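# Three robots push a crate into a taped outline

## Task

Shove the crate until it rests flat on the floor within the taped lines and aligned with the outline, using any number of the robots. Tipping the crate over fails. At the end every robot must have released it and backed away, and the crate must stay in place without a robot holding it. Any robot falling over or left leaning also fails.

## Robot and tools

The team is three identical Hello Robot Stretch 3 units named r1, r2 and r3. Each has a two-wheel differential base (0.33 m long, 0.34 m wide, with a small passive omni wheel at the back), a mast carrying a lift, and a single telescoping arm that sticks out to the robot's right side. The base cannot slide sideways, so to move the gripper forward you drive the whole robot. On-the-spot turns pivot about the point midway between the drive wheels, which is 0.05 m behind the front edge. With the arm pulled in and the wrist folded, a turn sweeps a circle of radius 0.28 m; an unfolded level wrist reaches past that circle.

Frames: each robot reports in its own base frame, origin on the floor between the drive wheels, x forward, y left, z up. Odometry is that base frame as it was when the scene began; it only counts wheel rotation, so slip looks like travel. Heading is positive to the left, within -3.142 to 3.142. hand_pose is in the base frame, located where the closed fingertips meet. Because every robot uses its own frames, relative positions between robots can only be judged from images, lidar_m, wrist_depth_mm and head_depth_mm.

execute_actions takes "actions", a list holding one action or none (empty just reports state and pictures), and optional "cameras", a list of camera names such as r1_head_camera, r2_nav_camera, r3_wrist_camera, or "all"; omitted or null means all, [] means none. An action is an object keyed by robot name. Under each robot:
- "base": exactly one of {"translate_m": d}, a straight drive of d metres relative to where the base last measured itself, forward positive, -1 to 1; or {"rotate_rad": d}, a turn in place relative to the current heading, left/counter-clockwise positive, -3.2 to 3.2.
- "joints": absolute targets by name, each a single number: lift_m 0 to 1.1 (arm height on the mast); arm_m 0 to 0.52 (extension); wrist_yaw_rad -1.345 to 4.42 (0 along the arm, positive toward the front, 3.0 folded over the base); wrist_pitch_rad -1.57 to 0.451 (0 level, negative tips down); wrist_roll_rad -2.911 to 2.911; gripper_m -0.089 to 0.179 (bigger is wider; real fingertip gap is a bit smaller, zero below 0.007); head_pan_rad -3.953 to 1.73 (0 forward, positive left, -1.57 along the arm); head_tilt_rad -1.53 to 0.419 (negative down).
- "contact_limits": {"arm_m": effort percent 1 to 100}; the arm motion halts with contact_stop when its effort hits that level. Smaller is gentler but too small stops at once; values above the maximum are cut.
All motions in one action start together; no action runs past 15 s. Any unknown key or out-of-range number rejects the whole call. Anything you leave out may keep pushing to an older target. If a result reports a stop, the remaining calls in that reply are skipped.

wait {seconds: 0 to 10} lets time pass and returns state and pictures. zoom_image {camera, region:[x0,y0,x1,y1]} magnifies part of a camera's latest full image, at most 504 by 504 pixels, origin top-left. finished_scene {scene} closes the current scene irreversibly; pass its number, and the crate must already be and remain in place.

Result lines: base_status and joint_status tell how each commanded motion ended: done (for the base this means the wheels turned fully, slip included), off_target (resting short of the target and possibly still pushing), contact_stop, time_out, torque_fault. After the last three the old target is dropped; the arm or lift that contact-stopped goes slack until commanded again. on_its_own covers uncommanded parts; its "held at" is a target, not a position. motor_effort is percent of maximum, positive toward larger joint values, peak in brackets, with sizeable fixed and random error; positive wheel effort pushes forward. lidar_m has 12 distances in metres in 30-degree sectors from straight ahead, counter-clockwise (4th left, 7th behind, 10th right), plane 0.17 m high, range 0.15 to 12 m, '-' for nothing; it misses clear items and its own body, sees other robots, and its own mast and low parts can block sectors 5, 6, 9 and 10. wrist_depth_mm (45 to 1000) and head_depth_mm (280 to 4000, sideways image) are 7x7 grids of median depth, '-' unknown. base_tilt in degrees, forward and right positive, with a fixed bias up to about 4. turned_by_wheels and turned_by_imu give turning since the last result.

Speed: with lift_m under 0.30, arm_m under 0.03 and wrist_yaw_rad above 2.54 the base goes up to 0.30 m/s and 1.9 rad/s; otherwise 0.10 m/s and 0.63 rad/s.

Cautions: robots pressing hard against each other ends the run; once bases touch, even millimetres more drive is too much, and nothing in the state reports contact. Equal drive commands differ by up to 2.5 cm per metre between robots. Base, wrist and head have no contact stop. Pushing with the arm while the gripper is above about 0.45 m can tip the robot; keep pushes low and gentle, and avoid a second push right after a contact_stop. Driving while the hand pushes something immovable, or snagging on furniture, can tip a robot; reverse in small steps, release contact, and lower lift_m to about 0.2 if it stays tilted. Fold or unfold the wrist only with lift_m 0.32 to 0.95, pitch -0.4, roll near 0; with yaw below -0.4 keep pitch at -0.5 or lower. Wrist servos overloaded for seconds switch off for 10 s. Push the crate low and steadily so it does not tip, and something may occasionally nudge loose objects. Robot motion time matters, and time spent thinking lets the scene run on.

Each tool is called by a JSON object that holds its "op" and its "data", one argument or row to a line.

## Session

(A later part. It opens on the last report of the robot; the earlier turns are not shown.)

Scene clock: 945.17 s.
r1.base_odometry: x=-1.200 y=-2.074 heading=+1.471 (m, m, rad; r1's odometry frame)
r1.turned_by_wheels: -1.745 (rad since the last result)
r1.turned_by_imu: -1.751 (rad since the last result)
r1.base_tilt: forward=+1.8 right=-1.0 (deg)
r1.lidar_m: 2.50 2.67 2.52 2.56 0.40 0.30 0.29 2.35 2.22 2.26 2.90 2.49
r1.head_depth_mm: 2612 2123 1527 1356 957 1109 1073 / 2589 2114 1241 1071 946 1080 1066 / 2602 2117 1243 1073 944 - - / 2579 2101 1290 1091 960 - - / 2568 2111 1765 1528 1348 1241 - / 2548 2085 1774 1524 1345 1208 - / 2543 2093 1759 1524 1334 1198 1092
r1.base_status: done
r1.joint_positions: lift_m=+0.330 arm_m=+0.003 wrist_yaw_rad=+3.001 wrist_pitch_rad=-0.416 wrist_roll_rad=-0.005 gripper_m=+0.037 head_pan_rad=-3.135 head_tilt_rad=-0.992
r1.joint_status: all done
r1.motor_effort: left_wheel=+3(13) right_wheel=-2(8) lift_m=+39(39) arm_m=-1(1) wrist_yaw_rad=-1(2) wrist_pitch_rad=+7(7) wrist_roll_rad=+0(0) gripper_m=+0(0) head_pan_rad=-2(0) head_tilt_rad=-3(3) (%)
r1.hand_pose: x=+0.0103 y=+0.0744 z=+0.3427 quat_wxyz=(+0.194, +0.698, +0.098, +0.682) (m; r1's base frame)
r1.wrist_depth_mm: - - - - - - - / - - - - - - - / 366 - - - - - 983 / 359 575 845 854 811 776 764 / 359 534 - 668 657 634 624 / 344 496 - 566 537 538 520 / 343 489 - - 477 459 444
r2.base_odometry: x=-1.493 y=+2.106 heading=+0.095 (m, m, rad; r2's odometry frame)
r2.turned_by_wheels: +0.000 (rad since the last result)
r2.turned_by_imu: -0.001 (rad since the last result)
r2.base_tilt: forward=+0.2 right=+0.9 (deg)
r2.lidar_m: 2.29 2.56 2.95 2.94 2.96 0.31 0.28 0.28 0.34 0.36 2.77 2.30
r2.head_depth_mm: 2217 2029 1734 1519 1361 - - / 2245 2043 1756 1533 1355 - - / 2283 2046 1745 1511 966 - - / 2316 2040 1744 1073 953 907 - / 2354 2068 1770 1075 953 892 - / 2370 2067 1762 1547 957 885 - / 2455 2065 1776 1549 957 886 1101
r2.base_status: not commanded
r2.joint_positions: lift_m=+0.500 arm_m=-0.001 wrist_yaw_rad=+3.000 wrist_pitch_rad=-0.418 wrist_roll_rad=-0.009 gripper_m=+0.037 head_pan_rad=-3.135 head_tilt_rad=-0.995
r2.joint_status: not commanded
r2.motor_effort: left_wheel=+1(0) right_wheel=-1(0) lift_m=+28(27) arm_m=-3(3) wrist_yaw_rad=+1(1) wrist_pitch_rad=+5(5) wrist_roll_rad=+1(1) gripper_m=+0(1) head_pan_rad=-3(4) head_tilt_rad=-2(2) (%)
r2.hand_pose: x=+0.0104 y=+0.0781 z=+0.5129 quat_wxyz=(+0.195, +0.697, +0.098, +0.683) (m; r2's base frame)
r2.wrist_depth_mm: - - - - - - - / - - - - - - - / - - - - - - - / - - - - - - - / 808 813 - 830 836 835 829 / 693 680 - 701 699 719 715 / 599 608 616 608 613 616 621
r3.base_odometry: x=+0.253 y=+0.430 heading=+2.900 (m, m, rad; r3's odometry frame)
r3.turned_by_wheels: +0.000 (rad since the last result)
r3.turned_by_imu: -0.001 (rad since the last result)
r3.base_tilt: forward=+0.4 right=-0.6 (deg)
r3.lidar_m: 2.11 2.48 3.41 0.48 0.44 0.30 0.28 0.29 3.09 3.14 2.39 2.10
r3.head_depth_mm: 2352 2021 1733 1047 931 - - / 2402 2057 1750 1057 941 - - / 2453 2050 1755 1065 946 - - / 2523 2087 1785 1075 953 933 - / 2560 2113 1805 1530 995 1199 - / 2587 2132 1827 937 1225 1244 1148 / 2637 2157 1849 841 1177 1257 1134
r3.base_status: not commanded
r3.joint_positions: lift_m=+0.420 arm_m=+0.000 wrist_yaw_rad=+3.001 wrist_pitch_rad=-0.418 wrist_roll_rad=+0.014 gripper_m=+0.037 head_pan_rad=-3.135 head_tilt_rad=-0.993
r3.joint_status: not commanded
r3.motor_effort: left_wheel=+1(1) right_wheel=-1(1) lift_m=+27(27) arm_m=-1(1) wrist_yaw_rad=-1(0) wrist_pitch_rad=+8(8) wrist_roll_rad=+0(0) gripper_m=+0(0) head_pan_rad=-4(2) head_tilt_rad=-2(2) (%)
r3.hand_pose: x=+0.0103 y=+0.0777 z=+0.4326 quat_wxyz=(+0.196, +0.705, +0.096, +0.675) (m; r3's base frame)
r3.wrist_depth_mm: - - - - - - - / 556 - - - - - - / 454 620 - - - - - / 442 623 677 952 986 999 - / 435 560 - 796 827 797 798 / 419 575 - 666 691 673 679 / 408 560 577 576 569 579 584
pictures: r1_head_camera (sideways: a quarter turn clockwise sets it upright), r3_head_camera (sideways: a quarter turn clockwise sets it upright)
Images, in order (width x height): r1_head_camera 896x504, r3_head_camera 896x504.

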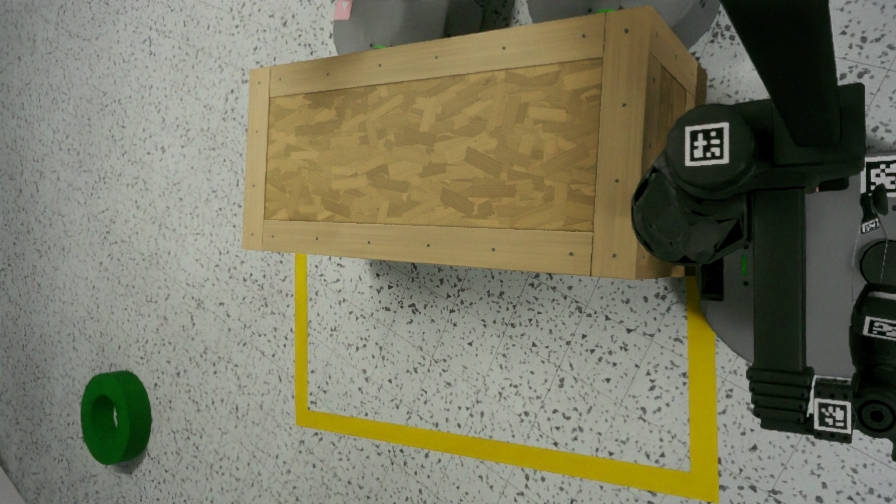

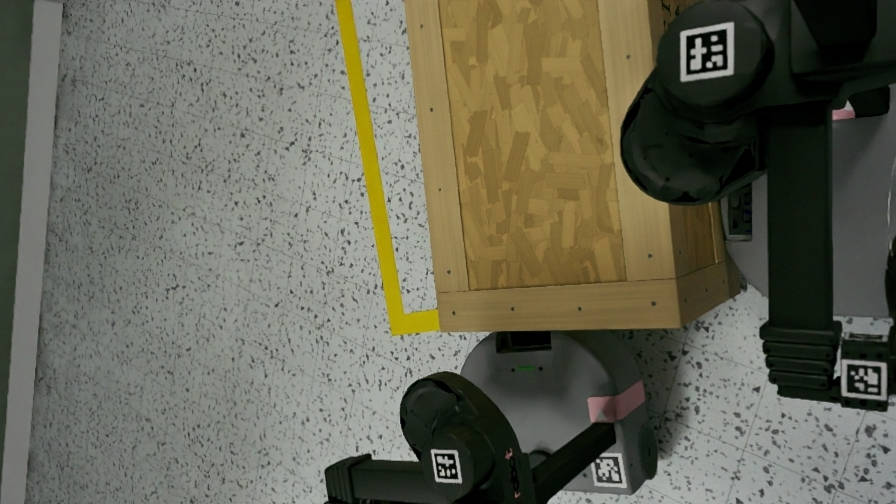

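{"op": "execute_actions", "data": {
  "actions": [
    {"r1":{"base":{"translate_m":-0.19}},"r2":{"base":{"translate_m":-0.20}},"r3":{"base":{"translate_m":-0.16}}}
  ],
  "cameras": ["r1_head_camera","r2_head_camera","r3_head_camera"]
}}

Scene clock: 955.73 s.
r1.base_odometry: x=-1.219 y=-2.262 heading=+1.471 (m, m, rad; r1's odometry frame)
r1.turned_by_wheels: +0.000 (rad since the last result)
r1.turned_by_imu: +0.392 (rad since the last result)
r1.base_tilt: forward=+1.9 right=-1.0 (deg)
r1.lidar_m: 2.92 2.58 2.60 0.60 0.28 0.27 0.27 2.16 2.15 2.56 4.63 2.57
r1.head_depth_mm: 2590 2122 1250 1079 942 857 1054 / 2590 2101 1267 1075 943 870 1076 / 2603 2109 1787 1110 950 - - / 2595 2088 1795 1532 1313 - - / 2437 2089 1779 1526 1347 1249 - / 2301 2107 1770 1528 1349 1208 - / 2115 2105 1764 1527 1352 1207 1092
r1.base_status: translate_m off_target (by the wheels' count: -0.1896 of -0.1900)
r1.joint_positions: lift_m=+0.330 arm_m=+0.003 wrist_yaw_rad=+3.001 wrist_pitch_rad=-0.416 wrist_roll_rad=-0.005 gripper_m=+0.037 head_pan_rad=-3.135 head_tilt_rad=-0.993
r1.joint_status: not commanded
r1.on_its_own: left_wheel is at rest, and its effort (-81) is outside its rest range (-18 to +18); right_wheel is at rest, and its effort (-53) is outside its rest range (-18 to +18)
r1.motor_effort: left_wheel=-81(94) right_wheel=-53(81) lift_m=+37(39) arm_m=-1(1) wrist_yaw_rad=-1(2) wrist_pitch_rad=+7(7) wrist_roll_rad=+0(0) gripper_m=+0(0) head_pan_rad=-1(0) head_tilt_rad=-3(4) (%)
r1.hand_pose: x=+0.0102 y=+0.0744 z=+0.3428 quat_wxyz=(+0.194, +0.698, +0.098, +0.682) (m; r1's base frame)
r1.wrist_depth_mm: - - - - - - - / 321 301 - - - - - / 247 293 - - - - 977 / 251 309 560 681 816 790 757 / 259 330 - 654 659 626 625 / 267 342 - 555 536 528 537 / 270 333 - - 473 458 454
r2.base_odometry: x=-1.692 y=+2.087 heading=+0.095 (m, m, rad; r2's odometry frame)
r2.turned_by_wheels: -0.001 (rad since the last result)
r2.turned_by_imu: -0.043 (rad since the last result)
r2.base_tilt: forward=+0.3 right=+0.9 (deg)
r2.lidar_m: 2.44 2.68 2.97 2.95 2.86 0.31 0.27 0.28 0.33 0.39 0.52 2.46
r2.head_depth_mm: 2093 2060 1744 1528 1364 - - / 2120 2039 1747 1518 1358 - - / 2207 2055 1760 1522 965 - - / 2185 2061 1770 1072 950 890 - / 2286 2075 1765 1066 953 888 - / 2314 2074 1775 1549 955 886 - / 2326 2082 1777 1546 957 880 1086
r2.base_status: translate_m off_target (by the wheels' count: -0.1997 of -0.2000)
r2.joint_positions: lift_m=+0.500 arm_m=-0.001 wrist_yaw_rad=+3.000 wrist_pitch_rad=-0.418 wrist_roll_rad=-0.009 gripper_m=+0.037 head_pan_rad=-3.136 head_tilt_rad=-0.995
r2.joint_status: not commanded
r2.on_its_own: left_wheel is at rest, and its effort (-57) is outside its rest range (-18 to +18); right_wheel is at rest, and its effort (-38) is outside its rest range (-18 to +18)
r2.motor_effort: left_wheel=-57(87) right_wheel=-38(57) lift_m=+28(28) arm_m=-3(3) wrist_yaw_rad=+1(0) wrist_pitch_rad=+5(5) wrist_roll_rad=+1(1) gripper_m=+0(0) head_pan_rad=-2(3) head_tilt_rad=-2(1) (%)
r2.hand_pose: x=+0.0104 y=+0.0781 z=+0.5129 quat_wxyz=(+0.195, +0.697, +0.098, +0.683) (m; r2's base frame)
r2.wrist_depth_mm: - - - - - - - / - - - - - - - / - - - - - - - / - - - - - - - / 831 817 - 819 843 825 849 / 693 692 - 712 683 726 730 / 602 612 608 609 619 622 617
r3.base_odometry: x=+0.408 y=+0.392 heading=+2.900 (m, m, rad; r3's odometry frame)
r3.turned_by_wheels: +0.000 (rad since the last result)
r3.turned_by_imu: -0.012 (rad since the last result)
r3.base_tilt: forward=+0.4 right=-0.6 (deg)
r3.lidar_m: 2.25 2.64 3.44 0.51 0.44 0.30 0.28 0.28 3.08 3.05 2.57 2.24
r3.head_depth_mm: 2281 2024 1735 1048 932 - - / 2311 2031 1740 1057 943 - - / 2377 2069 1767 1066 948 - - / 2405 2076 1772 1072 955 917 - / 2492 2111 1798 1467 1185 1213 - / 2548 2142 1824 882 945 1198 1149 / 2609 2171 1826 901 1165 1256 1137
r3.base_status: done
r3.joint_positions: lift_m=+0.420 arm_m=+0.000 wrist_yaw_rad=+3.000 wrist_pitch_rad=-0.418 wrist_roll_rad=+0.014 gripper_m=+0.037 head_pan_rad=-3.135 head_tilt_rad=-0.993
r3.joint_status: not commanded
r3.motor_effort: left_wheel=+0(92) right_wheel=+0(72) lift_m=+27(27) arm_m=-1(1) wrist_yaw_rad=+0(1) wrist_pitch_rad=+9(9) wrist_roll_rad=+0(0) gripper_m=+1(0) head_pan_rad=-3(4) head_tilt_rad=-2(3) (%)
r3.hand_pose: x=+0.0103 y=+0.0777 z=+0.4326 quat_wxyz=(+0.196, +0.705, +0.096, +0.675) (m; r3's base frame)
r3.wrist_depth_mm: - - - - - - - / 547 - - - - - - / 444 609 - - - - - / 436 611 678 978 985 977 - / 430 576 - 794 813 794 796 / 415 613 - 665 685 666 673 / 403 554 571 577 582 577 583
pictures: r1_head_camera (sideways: a quarter turn clockwise sets it upright), r2_head_camera (sideways: a quarter turn clockwise sets it upright), r3_head_camera (sideways: a quarter turn clockwise sets it upright)
Images, in order (width x height): r1_head_camera 896x504, r2_head_camera 896x504, r3_head_camera 896x504.

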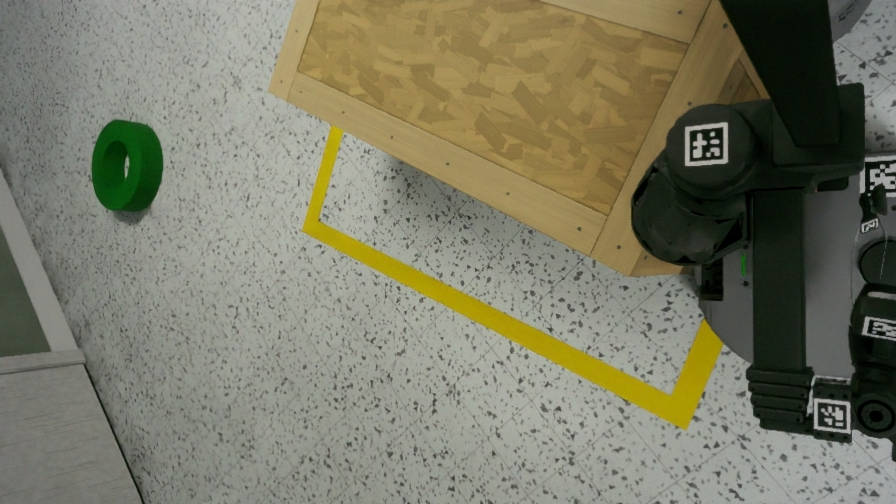

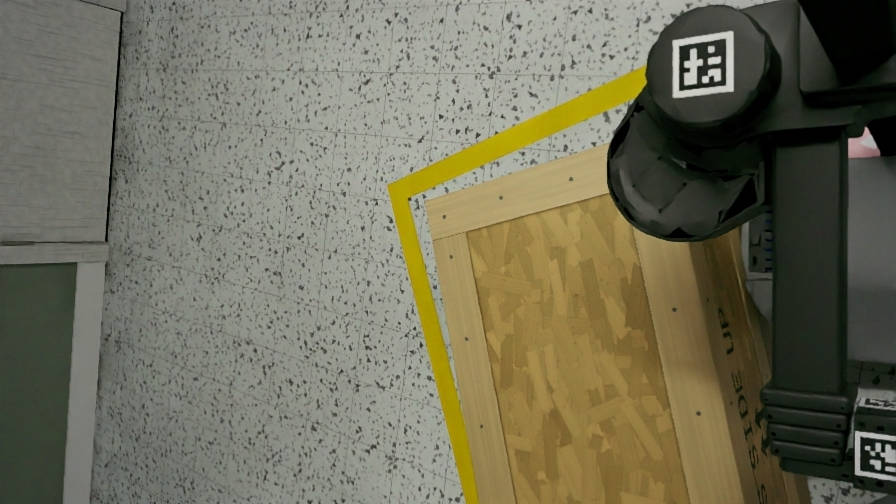

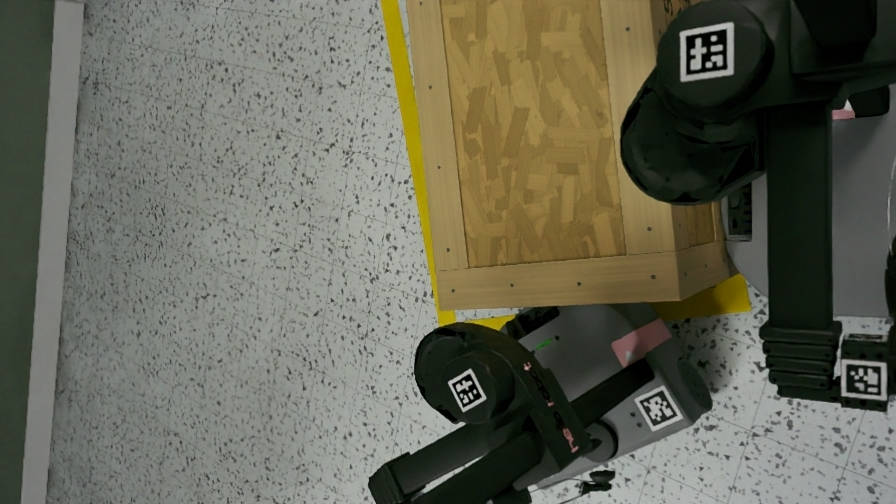

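{"op": "execute_actions", "data": {
  "actions": [
    {"r1":{"base":{"rotate_rad":1.22},"joints":{"lift_m":0.29}},"r2":{"base":{"translate_m":0.002}}}
  ],
  "cameras": []
}}

{"op": "execute_actions", "data": {
  "actions": [
    {"r1":{"base":{"translate_m":-0.65}},"r2":{"base":{"translate_m":-0.23}},"r3":{"base":{"translate_m":-0.19}}}
  ],
  "cameras": []
}}

{"op": "execute_actions", "data": {
  "actions": [
    {"r1":{"base":{"rotate_rad":-1.59}},"r2":{"base":{"translate_m":0.003}},"r3":{"base":{"translate_m":0.05}}}
  ],
  "cameras": ["r1_head_camera","r1_nav_camera","r2_nav_camera"]
}}

Scene clock: 979.67 s.
r1.base_odometry: x=-1.219 y=-2.262 heading=+2.691 (m, m, rad; r1's odometry frame)
r1.turned_by_wheels: +1.220 (rad since the last result)
r1.turned_by_imu: +1.220 (rad since the last result)
r1.base_tilt: forward=+1.9 right=-1.0 (deg)
r1.lidar_m: 2.64 0.34 0.27 0.27 0.28 2.15 2.21 2.88 2.57 2.59 2.73 2.58
r1.head_depth_mm: 1942 2091 1795 1547 1355 1230 757 / 2040 2103 1771 1544 1361 1239 1052 / 2120 2105 1776 1536 1360 - - / 2250 2093 1769 1535 1352 - - / 2336 2104 1771 1529 1350 1250 - / 2389 2103 1755 1532 1348 1211 - / 2498 2067 1768 1535 1355 1206 1090
r1.base_status: done
r1.joint_positions: lift_m=+0.290 arm_m=+0.003 wrist_yaw_rad=+3.001 wrist_pitch_rad=-0.416 wrist_roll_rad=-0.005 gripper_m=+0.037 head_pan_rad=-3.135 head_tilt_rad=-0.993
r1.joint_status: all done
r1.motor_effort: left_wheel=-3(81) right_wheel=+2(37) lift_m=+21(35) arm_m=-1(1) wrist_yaw_rad=+0(0) wrist_pitch_rad=+7(7) wrist_roll_rad=+0(0) gripper_m=+0(0) head_pan_rad=-1(1) head_tilt_rad=-4(3) (%)
r1.hand_pose: x=+0.0102 y=+0.0744 z=+0.3035 quat_wxyz=(+0.194, +0.698, +0.098, +0.682) (m; r1's base frame)
r1.wrist_depth_mm: - - 282 282 283 278 497 / - - 297 299 305 308 596 / - - 326 332 334 339 571 / 830 794 368 370 371 387 427 / 663 634 - 421 405 431 384 / 544 536 - 538 475 474 415 / 460 - - - 430 417 422
r2.base_odometry: x=-1.690 y=+2.087 heading=+0.095 (m, m, rad; r2's odometry frame)
r2.turned_by_wheels: +0.000 (rad since the last result)
r2.turned_by_imu: -0.001 (rad since the last result)
r2.base_tilt: forward=+0.2 right=+1.0 (deg)
r2.lidar_m: 2.44 2.67 2.97 2.95 2.88 0.31 0.28 0.28 0.33 0.39 0.52 2.45
r2.head_depth_mm: 2109 2040 1747 1519 1358 - - / 2148 2051 1736 1528 1361 - - / 2174 2050 1754 1503 963 - - / 2173 2082 1768 1071 950 891 - / 2259 2051 1755 1069 951 897 - / 2303 2076 1776 1548 955 882 - / 2328 2052 1766 1541 954 869 1096
r2.base_status: done
r2.joint_positions: lift_m=+0.500 arm_m=-0.001 wrist_yaw_rad=+3.000 wrist_pitch_rad=-0.418 wrist_roll_rad=-0.009 gripper_m=+0.037 head_pan_rad=-3.136 head_tilt_rad=-0.995
r2.joint_status: not commanded
r2.motor_effort: left_wheel=+0(45) right_wheel=+0(33) lift_m=+28(28) arm_m=-3(3) wrist_yaw_rad=+0(1) wrist_pitch_rad=+5(5) wrist_roll_rad=+0(1) gripper_m=+0(1) head_pan_rad=-3(2) head_tilt_rad=-2(2) (%)
r2.hand_pose: x=+0.0104 y=+0.0781 z=+0.5129 quat_wxyz=(+0.195, +0.697, +0.098, +0.683) (m; r2's base frame)
r2.wrist_depth_mm: - - - - - - - / - - - - - - - / - - - - - - - / - - - - - - - / 814 809 - 821 843 842 850 / 691 701 - 702 701 724 711 / 602 608 614 613 623 621 633
r3.base_odometry: x=+0.408 y=+0.392 heading=+2.900 (m, m, rad; r3's odometry frame)
r3.turned_by_wheels: +0.000 (rad since the last result)
r3.turned_by_imu: -0.001 (rad since the last result)
r3.base_tilt: forward=+0.4 right=-0.6 (deg)
r3.lidar_m: 2.25 2.63 3.45 0.51 0.44 0.30 0.28 0.28 3.09 3.05 2.58 2.24
r3.head_depth_mm: 2283 2014 1719 1052 932 - - / 2289 2024 1732 1056 939 - - / 2356 2059 1759 1067 947 - - / 2418 2091 1771 1075 953 918 - / 2469 2116 1789 1564 1308 1222 - / 2513 2128 1813 1059 1215 1244 1148 / 2583 2162 812 997 1197 1249 1136
r3.base_status: not commanded
r3.joint_positions: lift_m=+0.420 arm_m=+0.000 wrist_yaw_rad=+3.000 wrist_pitch_rad=-0.418 wrist_roll_rad=+0.014 gripper_m=+0.037 head_pan_rad=-3.135 head_tilt_rad=-0.993
r3.joint_status: not commanded
r3.motor_effort: left_wheel=+0(1) right_wheel=+0(0) lift_m=+27(27) arm_m=-1(1) wrist_yaw_rad=-1(0) wrist_pitch_rad=+8(8) wrist_roll_rad=+0(0) gripper_m=+0(0) head_pan_rad=-3(3) head_tilt_rad=-2(4) (%)
r3.hand_pose: x=+0.0103 y=+0.0777 z=+0.4326 quat_wxyz=(+0.196, +0.705, +0.096, +0.675) (m; r3's base frame)
r3.wrist_depth_mm: - - - - - - - / 540 - - - - - - / 449 609 - - - - - / 435 617 690 971 959 970 - / 429 585 - 781 827 797 806 / 415 615 - 668 690 677 673 / 401 553 566 577 574 580 584
pictures: none
No camera images: the call's "cameras" was empty. Leave "cameras" out to get every camera's image.

Scene clock: 983.67 s.
r1.base_odometry: x=-0.634 y=-2.545 heading=+2.691 (m, m, rad; r1's odometry frame)
r1.turned_by_wheels: +0.000 (rad since the last result)
r1.turned_by_imu: +0.001 (rad since the last result)
r1.base_tilt: forward=+1.9 right=-1.0 (deg)
r1.lidar_m: 3.20 0.45 0.52 2.34 1.67 1.58 1.62 2.12 4.42 2.45 3.32 3.13
r1.head_depth_mm: 1422 1651 1788 1550 1354 1236 1072 / 1477 1735 1769 1547 1356 1236 1065 / 1557 1837 1785 1539 1360 - - / 1656 1941 1783 1538 1359 - - / 1723 1988 1772 1524 1348 1246 - / 1836 2045 1762 1531 1354 1204 - / 1940 2090 1751 1517 1338 1203 1087
r1.base_status: done
r1.joint_positions: lift_m=+0.290 arm_m=+0.003 wrist_yaw_rad=+3.001 wrist_pitch_rad=-0.416 wrist_roll_rad=-0.005 gripper_m=+0.037 head_pan_rad=-3.135 head_tilt_rad=-0.993
r1.joint_status: not commanded
r1.motor_effort: left_wheel=-3(14) right_wheel=+3(6) lift_m=+21(21) arm_m=-1(1) wrist_yaw_rad=-2(1) wrist_pitch_rad=+7(7) wrist_roll_rad=+0(0) gripper_m=+0(0) head_pan_rad=-1(0) head_tilt_rad=-3(3) (%)
r1.hand_pose: x=+0.0102 y=+0.0744 z=+0.3034 quat_wxyz=(+0.194, +0.698, +0.098, +0.682) (m; r1's base frame)
r1.wrist_depth_mm: - - - - - 543 373 / - - - - 976 554 378 / - - - - 937 578 402 / 827 819 793 767 733 580 442 / 656 640 - 603 614 553 514 / 546 536 - 526 491 491 475 / 461 - - - 434 421 410
r2.base_odometry: x=-1.919 y=+2.066 heading=+0.094 (m, m, rad; r2's odometry frame)
r2.turned_by_wheels: -0.001 (rad since the last result)
r2.turned_by_imu: +0.119 (rad since the last result)
r2.base_tilt: forward=+0.2 right=+0.9 (deg)
r2.lidar_m: 2.63 3.07 2.99 2.99 2.43 0.30 0.28 0.28 0.34 0.41 3.02 2.64
r2.head_depth_mm: 1918 2045 1752 1533 1359 - - / 1964 2053 1757 1522 1354 - - / 2069 2053 1755 1503 962 - - / 2089 2044 1759 1070 952 890 - / 2132 2076 1783 1079 954 895 - / 2215 2063 1761 1543 959 884 - / 2288 2090 1766 1554 959 884 1101
r2.base_status: translate_m off_target (by the wheels' count: -0.2297 of -0.2300)
r2.joint_positions: lift_m=+0.500 arm_m=-0.001 wrist_yaw_rad=+3.000 wrist_pitch_rad=-0.417 wrist_roll_rad=-0.009 gripper_m=+0.037 head_pan_rad=-3.136 head_tilt_rad=-0.995
r2.joint_status: not commanded
r2.on_its_own: left_wheel is at rest, and its effort (-56) is outside its rest range (-18 to +18); right_wheel is at rest, and its effort (-34) is outside its rest range (-18 to +18)
r2.motor_effort: left_wheel=-56(88) right_wheel=-34(66) lift_m=+28(27) arm_m=-3(3) wrist_yaw_rad=+0(0) wrist_pitch_rad=+5(5) wrist_roll_rad=+1(1) gripper_m=+0(0) head_pan_rad=-2(3) head_tilt_rad=-3(2) (%)
r2.hand_pose: x=+0.0104 y=+0.0781 z=+0.5129 quat_wxyz=(+0.195, +0.697, +0.098, +0.683) (m; r2's base frame)
r2.wrist_depth_mm: - - - - - - - / - - - - - - - / - - - - - - - / - - - - - - - / 809 818 - 835 871 847 837 / 698 698 - 705 686 717 714 / 611 608 613 618 624 625 619
r3.base_odometry: x=+0.593 y=+0.346 heading=+2.900 (m, m, rad; r3's odometry frame)
r3.turned_by_wheels: +0.000 (rad since the last result)
r3.turned_by_imu: +0.057 (rad since the last result)
r3.base_tilt: forward=+0.4 right=-0.6 (deg)
r3.lidar_m: 2.41 2.93 3.49 0.53 0.43 0.30 0.28 0.28 3.01 3.00 2.68 2.40
r3.head_depth_mm: 2167 2014 1724 1053 929 - - / 2250 2038 1739 1052 940 - - / 2297 2067 1756 1067 947 - - / 2351 2089 1772 1074 954 912 - / 2408 2132 1789 1543 1360 1230 - / 2497 1977 1525 1522 1392 1249 1146 / 2424 1999 1564 1518 1403 1258 1135
r3.base_status: done
r3.joint_positions: lift_m=+0.420 arm_m=+0.000 wrist_yaw_rad=+3.000 wrist_pitch_rad=-0.418 wrist_roll_rad=+0.014 gripper_m=+0.037 head_pan_rad=-3.135 head_tilt_rad=-0.993
r3.joint_status: not commanded
r3.motor_effort: left_wheel=+1(94) right_wheel=+0(81) lift_m=+27(27) arm_m=-1(1) wrist_yaw_rad=-1(0) wrist_pitch_rad=+9(9) wrist_roll_rad=+0(0) gripper_m=+0(1) head_pan_rad=-2(3) head_tilt_rad=-3(4) (%)
r3.hand_pose: x=+0.0103 y=+0.0777 z=+0.4326 quat_wxyz=(+0.196, +0.705, +0.096, +0.675) (m; r3's base frame)
r3.wrist_depth_mm: - - - - - - - / 544 - - - - - - / 449 604 800 - - - - / 438 612 681 990 970 963 - / 428 585 - 793 817 792 811 / 417 627 - 671 684 678 671 / 400 557 571 578 582 576 583
pictures: none
No camera images: the call's "cameras" was empty. Leave "cameras" out to get every camera's image.

Scene clock: 985.93 s.
r1.base_odometry: x=-0.634 y=-2.545 heading=+1.101 (m, m, rad; r1's odometry frame)
r1.turned_by_wheels: -1.590 (rad since the last result)
r1.turned_by_imu: -1.589 (rad since the last result)
r1.base_tilt: forward=+1.9 right=-1.0 (deg)
r1.lidar_m: 2.45 3.33 3.14 3.22 0.45 0.52 2.35 1.67 1.58 1.62 2.12 4.43
r1.head_depth_mm: 2577 2117 1247 1103 1003 1136 1072 / 2553 2136 1703 1488 1340 1225 1066 / 2590 2107 1779 1546 1355 - - / 2573 2081 1800 1528 1357 - - / 2596 2109 1773 1532 1351 1240 - / 2342 2085 1771 1529 1348 1212 - / 2049 2069 1759 1521 1347 1199 1091
r1.base_status: done
r1.joint_positions: lift_m=+0.290 arm_m=+0.003 wrist_yaw_rad=+3.001 wrist_pitch_rad=-0.416 wrist_roll_rad=-0.005 gripper_m=+0.037 head_pan_rad=-3.135 head_tilt_rad=-0.993
r1.joint_status: not commanded
r1.motor_effort: left_wheel=+3(16) right_wheel=-2(6) lift_m=+21(21) arm_m=-1(1) wrist_yaw_rad=+0(1) wrist_pitch_rad=+7(7) wrist_roll_rad=+0(0) gripper_m=+0(0) head_pan_rad=-1(0) head_tilt_rad=-3(3) (%)
r1.hand_pose: x=+0.0102 y=+0.0744 z=+0.3034 quat_wxyz=(+0.194, +0.698, +0.098, +0.682) (m; r1's base frame)
r1.wrist_depth_mm: 421 - - - - - - / 370 464 - - - - - / 394 463 - 980 - 910 878 / 426 485 791 764 736 741 695 / 479 513 - 615 621 577 568 / 523 523 - 522 489 493 475 / 462 - - - 425 420 424
r2.base_odometry: x=-1.916 y=+2.066 heading=+0.094 (m, m, rad; r2's odometry frame)
r2.turned_by_wheels: +0.000 (rad since the last result)
r2.turned_by_imu: +0.000 (rad since the last result)
r2.base_tilt: forward=+0.2 right=+0.9 (deg)
r2.lidar_m: 2.63 3.06 2.99 2.99 2.44 0.31 0.28 0.28 0.35 0.41 0.54 2.63
r2.head_depth_mm: 1903 2047 1746 1532 1366 - - / 1973 2043 1759 1531 1357 - - / 2031 2050 1759 1499 966 - - / 2084 2049 1754 1065 958 902 - / 2152 2080 1750 1069 954 895 - / 2218 2052 1754 1554 956 895 - / 2293 2070 1775 1537 962 882 1097
r2.base_status: done
r2.joint_positions: lift_m=+0.500 arm_m=-0.001 wrist_yaw_rad=+3.000 wrist_pitch_rad=-0.417 wrist_roll_rad=-0.009 gripper_m=+0.037 head_pan_rad=-3.136 head_tilt_rad=-0.995
r2.joint_status: not commanded
r2.motor_effort: left_wheel=+1(44) right_wheel=+0(30) lift_m=+27(28) arm_m=-3(3) wrist_yaw_rad=+1(0) wrist_pitch_rad=+5(5) wrist_roll_rad=+0(1) gripper_m=+0(1) head_pan_rad=-3(2) head_tilt_rad=-2(2) (%)
r2.hand_pose: x=+0.0104 y=+0.0781 z=+0.5129 quat_wxyz=(+0.195, +0.697, +0.098, +0.683) (m; r2's base frame)
r2.wrist_depth_mm: - - - - - - - / - - - - - - - / - - - - - - - / - - - - - - - / 808 829 - 817 853 825 836 / 719 698 - 712 687 715 729 / 609 613 609 612 621 618 626
r3.base_odometry: x=+0.544 y=+0.358 heading=+2.900 (m, m, rad; r3's odometry frame)
r3.turned_by_wheels: +0.000 (rad since the last result)
r3.turned_by_imu: +0.000 (rad since the last result)
r3.base_tilt: forward=+0.4 right=-0.5 (deg)
r3.lidar_m: 2.37 2.87 3.47 0.53 0.51 0.35 0.33 0.33 3.03 3.02 2.62 2.36
r3.head_depth_mm: 2232 2016 1728 1050 948 - - / 2271 2023 1735 1061 942 - - / 2340 2057 1753 1066 949 - - / 2385 2087 1784 1080 952 1104 - / 2450 2134 1582 1484 1359 1242 - / 2522 2115 1275 1482 1391 1242 1146 / 2574 1384 1733 1566 1399 1251 1136
r3.base_status: done
r3.joint_positions: lift_m=+0.420 arm_m=+0.000 wrist_yaw_rad=+3.000 wrist_pitch_rad=-0.418 wrist_roll_rad=+0.014 gripper_m=+0.037 head_pan_rad=-3.135 head_tilt_rad=-0.993
r3.joint_status: not commanded
r3.motor_effort: left_wheel=+0(7) right_wheel=+0(5) lift_m=+27(27) arm_m=-1(1) wrist_yaw_rad=-1(1) wrist_pitch_rad=+9(9) wrist_roll_rad=+0(0) gripper_m=+1(0) head_pan_rad=-3(4) head_tilt_rad=-4(3) (%)
r3.hand_pose: x=+0.0103 y=+0.0777 z=+0.4326 quat_wxyz=(+0.196, +0.705, +0.096, +0.675) (m; r3's base frame)
r3.wrist_depth_mm: - - - - - - - / 574 - - - - - - / 535 714 - - - - - / 518 674 694 977 973 959 - / 503 586 - 797 819 800 803 / 489 624 - 673 693 672 677 / 476 571 568 578 582 583 584
pictures: r1_head_camera (sideways: a quarter turn clockwise sets it upright), r1_nav_camera (sideways: a quarter turn counterclockwise sets it upright), r2_nav_camera (sideways: a quarter turn counterclockwise sets it upright)
Images, in order (width x height): r1_head_camera 896x504, r1_nav_camera 672x504, r2_nav_camera 672x504.

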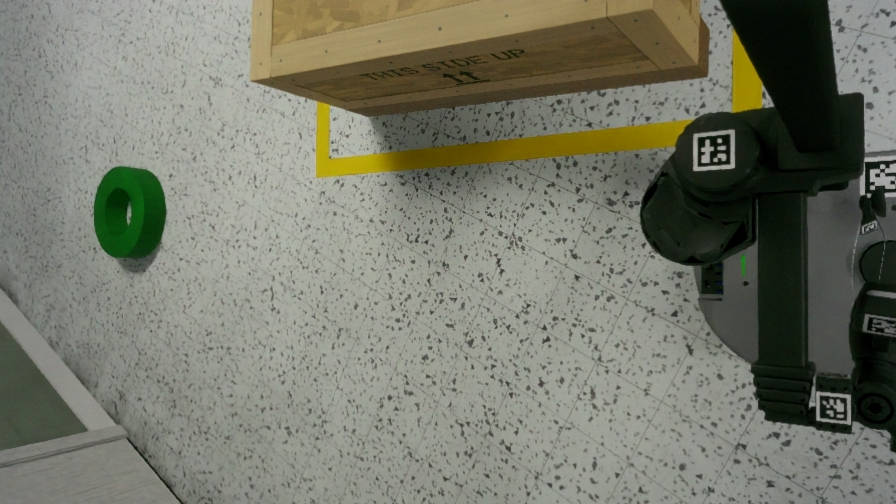

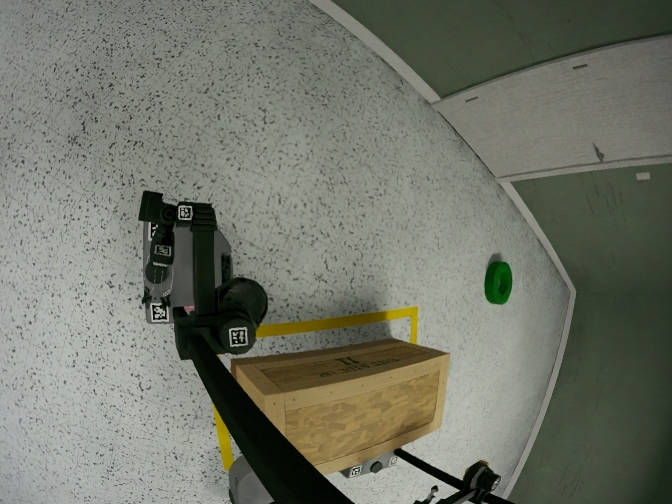

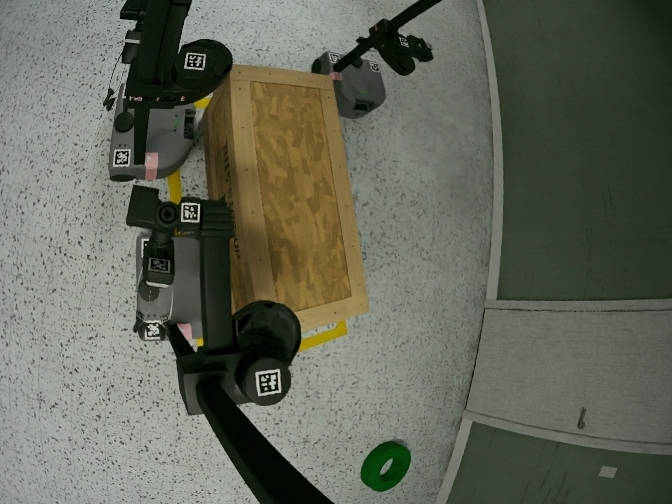

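{"op": "execute_actions", "data": {
  "actions": [
    {"r1":{"base":{"translate_m":0.3}},"r2":{"base":{"translate_m":0.35}},"r3":{"base":{"translate_m":0.3}}}
  ],
  "cameras": ["r3_head_camera","r2_head_camera"]
}}

Scene clock: 997.27 s.
r1.base_odometry: x=-0.498 y=-2.278 heading=+1.101 (m, m, rad; r1's odometry frame)
r1.turned_by_wheels: +0.000 (rad since the last result)
r1.turned_by_imu: -0.001 (rad since the last result)
r1.base_tilt: forward=+1.9 right=-1.1 (deg)
r1.lidar_m: 2.15 3.16 3.01 3.08 0.80 0.67 2.57 1.81 1.71 1.75 2.29 4.15
r1.head_depth_mm: 2585 1473 1250 1114 1309 1237 1069 / 2569 2075 1553 1485 1338 1232 1068 / 2516 2127 1783 1539 1350 - - / 2507 2092 1765 1530 1350 - - / 2566 2092 1764 1527 1348 1239 - / 2474 2105 1778 1539 1351 1207 - / 2251 2071 1744 1537 1350 1204 1091
r1.base_status: done
r1.joint_positions: lift_m=+0.290 arm_m=+0.003 wrist_yaw_rad=+3.001 wrist_pitch_rad=-0.416 wrist_roll_rad=-0.005 gripper_m=+0.037 head_pan_rad=-3.135 head_tilt_rad=-0.993
r1.joint_status: not commanded
r1.motor_effort: left_wheel=+4(16) right_wheel=-2(5) lift_m=+21(21) arm_m=-1(1) wrist_yaw_rad=-1(1) wrist_pitch_rad=+7(7) wrist_roll_rad=+0(0) gripper_m=+0(1) head_pan_rad=-2(1) head_tilt_rad=-3(3) (%)
r1.hand_pose: x=+0.0102 y=+0.0744 z=+0.3034 quat_wxyz=(+0.194, +0.698, +0.098, +0.682) (m; r1's base frame)
r1.wrist_depth_mm: - - - - - - - / - - - - - - - / 733 - - - 964 947 910 / 744 819 789 754 743 717 691 / 649 648 - 602 623 574 562 / 551 532 - 527 490 490 477 / 465 - - - 433 426 417
r2.base_odometry: x=-1.567 y=+2.099 heading=+0.094 (m, m, rad; r2's odometry frame)
r2.turned_by_wheels: +0.000 (rad since the last result)
r2.turned_by_imu: +0.001 (rad since the last result)
r2.base_tilt: forward=+0.2 right=+1.0 (deg)
r2.lidar_m: 2.30 2.67 2.90 2.90 2.82 2.43 0.62 0.63 0.78 0.39 2.65 2.30
r2.head_depth_mm: 2205 2023 1759 1526 1354 - - / 2264 2070 1746 1517 1354 - - / 2280 2056 1645 1115 1337 - - / 2340 2046 1238 1110 1324 1227 - / 2398 2040 1238 1089 1297 1229 - / 2439 2071 1237 1100 1305 1230 - / 2513 2091 1239 1082 1277 1233 1137
r2.base_status: done
r2.joint_positions: lift_m=+0.500 arm_m=-0.001 wrist_yaw_rad=+3.000 wrist_pitch_rad=-0.417 wrist_roll_rad=-0.009 gripper_m=+0.037 head_pan_rad=-3.136 head_tilt_rad=-0.995
r2.joint_status: not commanded
r2.motor_effort: left_wheel=+0(6) right_wheel=+1(4) lift_m=+28(28) arm_m=-3(3) wrist_yaw_rad=+1(0) wrist_pitch_rad=+5(5) wrist_roll_rad=+1(1) gripper_m=+0(1) head_pan_rad=-3(2) head_tilt_rad=-3(2) (%)
r2.hand_pose: x=+0.0104 y=+0.0781 z=+0.5129 quat_wxyz=(+0.195, +0.697, +0.098, +0.683) (m; r2's base frame)
r2.wrist_depth_mm: - - - - - - - / - - - - - - - / - - - - - - - / - - - - - - - / 819 822 - 830 849 855 844 / 691 703 - 697 686 708 716 / 597 613 607 620 617 625 628
r3.base_odometry: x=+0.253 y=+0.430 heading=+2.900 (m, m, rad; r3's odometry frame)
r3.turned_by_wheels: +0.000 (rad since the last result)
r3.turned_by_imu: -0.002 (rad since the last result)
r3.base_tilt: forward=+0.4 right=-0.5 (deg)
r3.lidar_m: 2.09 2.53 3.39 0.51 0.97 0.66 0.62 1.33 3.11 3.70 2.32 2.08
r3.head_depth_mm: 2374 2017 1203 1109 1332 - - / 2422 2040 1214 1122 1326 - - / 2480 2066 1225 1113 1334 - - / 2527 2085 1236 1120 1330 1246 - / 2541 2106 1796 1564 1379 1230 - / 2617 2151 1747 1572 1387 1245 1145 / 2613 2097 1645 1592 1407 1257 1136
r3.base_status: done
r3.joint_positions: lift_m=+0.420 arm_m=+0.000 wrist_yaw_rad=+3.000 wrist_pitch_rad=-0.418 wrist_roll_rad=+0.014 gripper_m=+0.037 head_pan_rad=-3.135 head_tilt_rad=-0.993
r3.joint_status: not commanded
r3.motor_effort: left_wheel=+0(7) right_wheel=+0(6) lift_m=+27(27) arm_m=-1(1) wrist_yaw_rad=+0(1) wrist_pitch_rad=+9(8) wrist_roll_rad=+0(0) gripper_m=+0(1) head_pan_rad=-3(2) head_tilt_rad=-3(3) (%)
r3.hand_pose: x=+0.0103 y=+0.0777 z=+0.4326 quat_wxyz=(+0.196, +0.705, +0.096, +0.675) (m; r3's base frame)
r3.wrist_depth_mm: - - - - - - - / - - - - - - - / - - 800 - - - - / 959 958 684 971 966 997 - / 775 726 - 787 822 807 791 / 666 641 - 667 688 676 679 / 577 578 573 584 581 573 578
pictures: r2_head_camera (sideways: a quarter turn clockwise sets it upright), r3_head_camera (sideways: a quarter turn clockwise sets it upright)
Images, in order (width x height): r2_head_camera 896x504, r3_head_camera 896x504.

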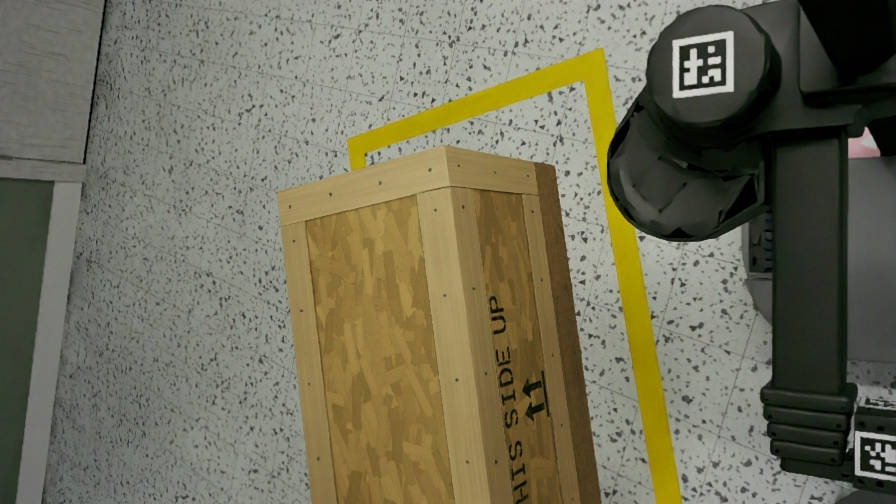

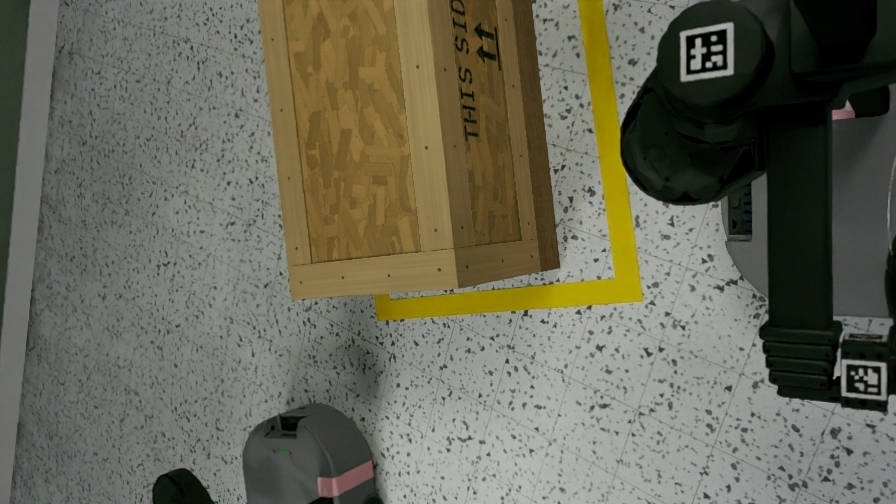

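{"op": "finished_scene", "data": {
  "scene": 1
}}

The scene is finished: the task was done.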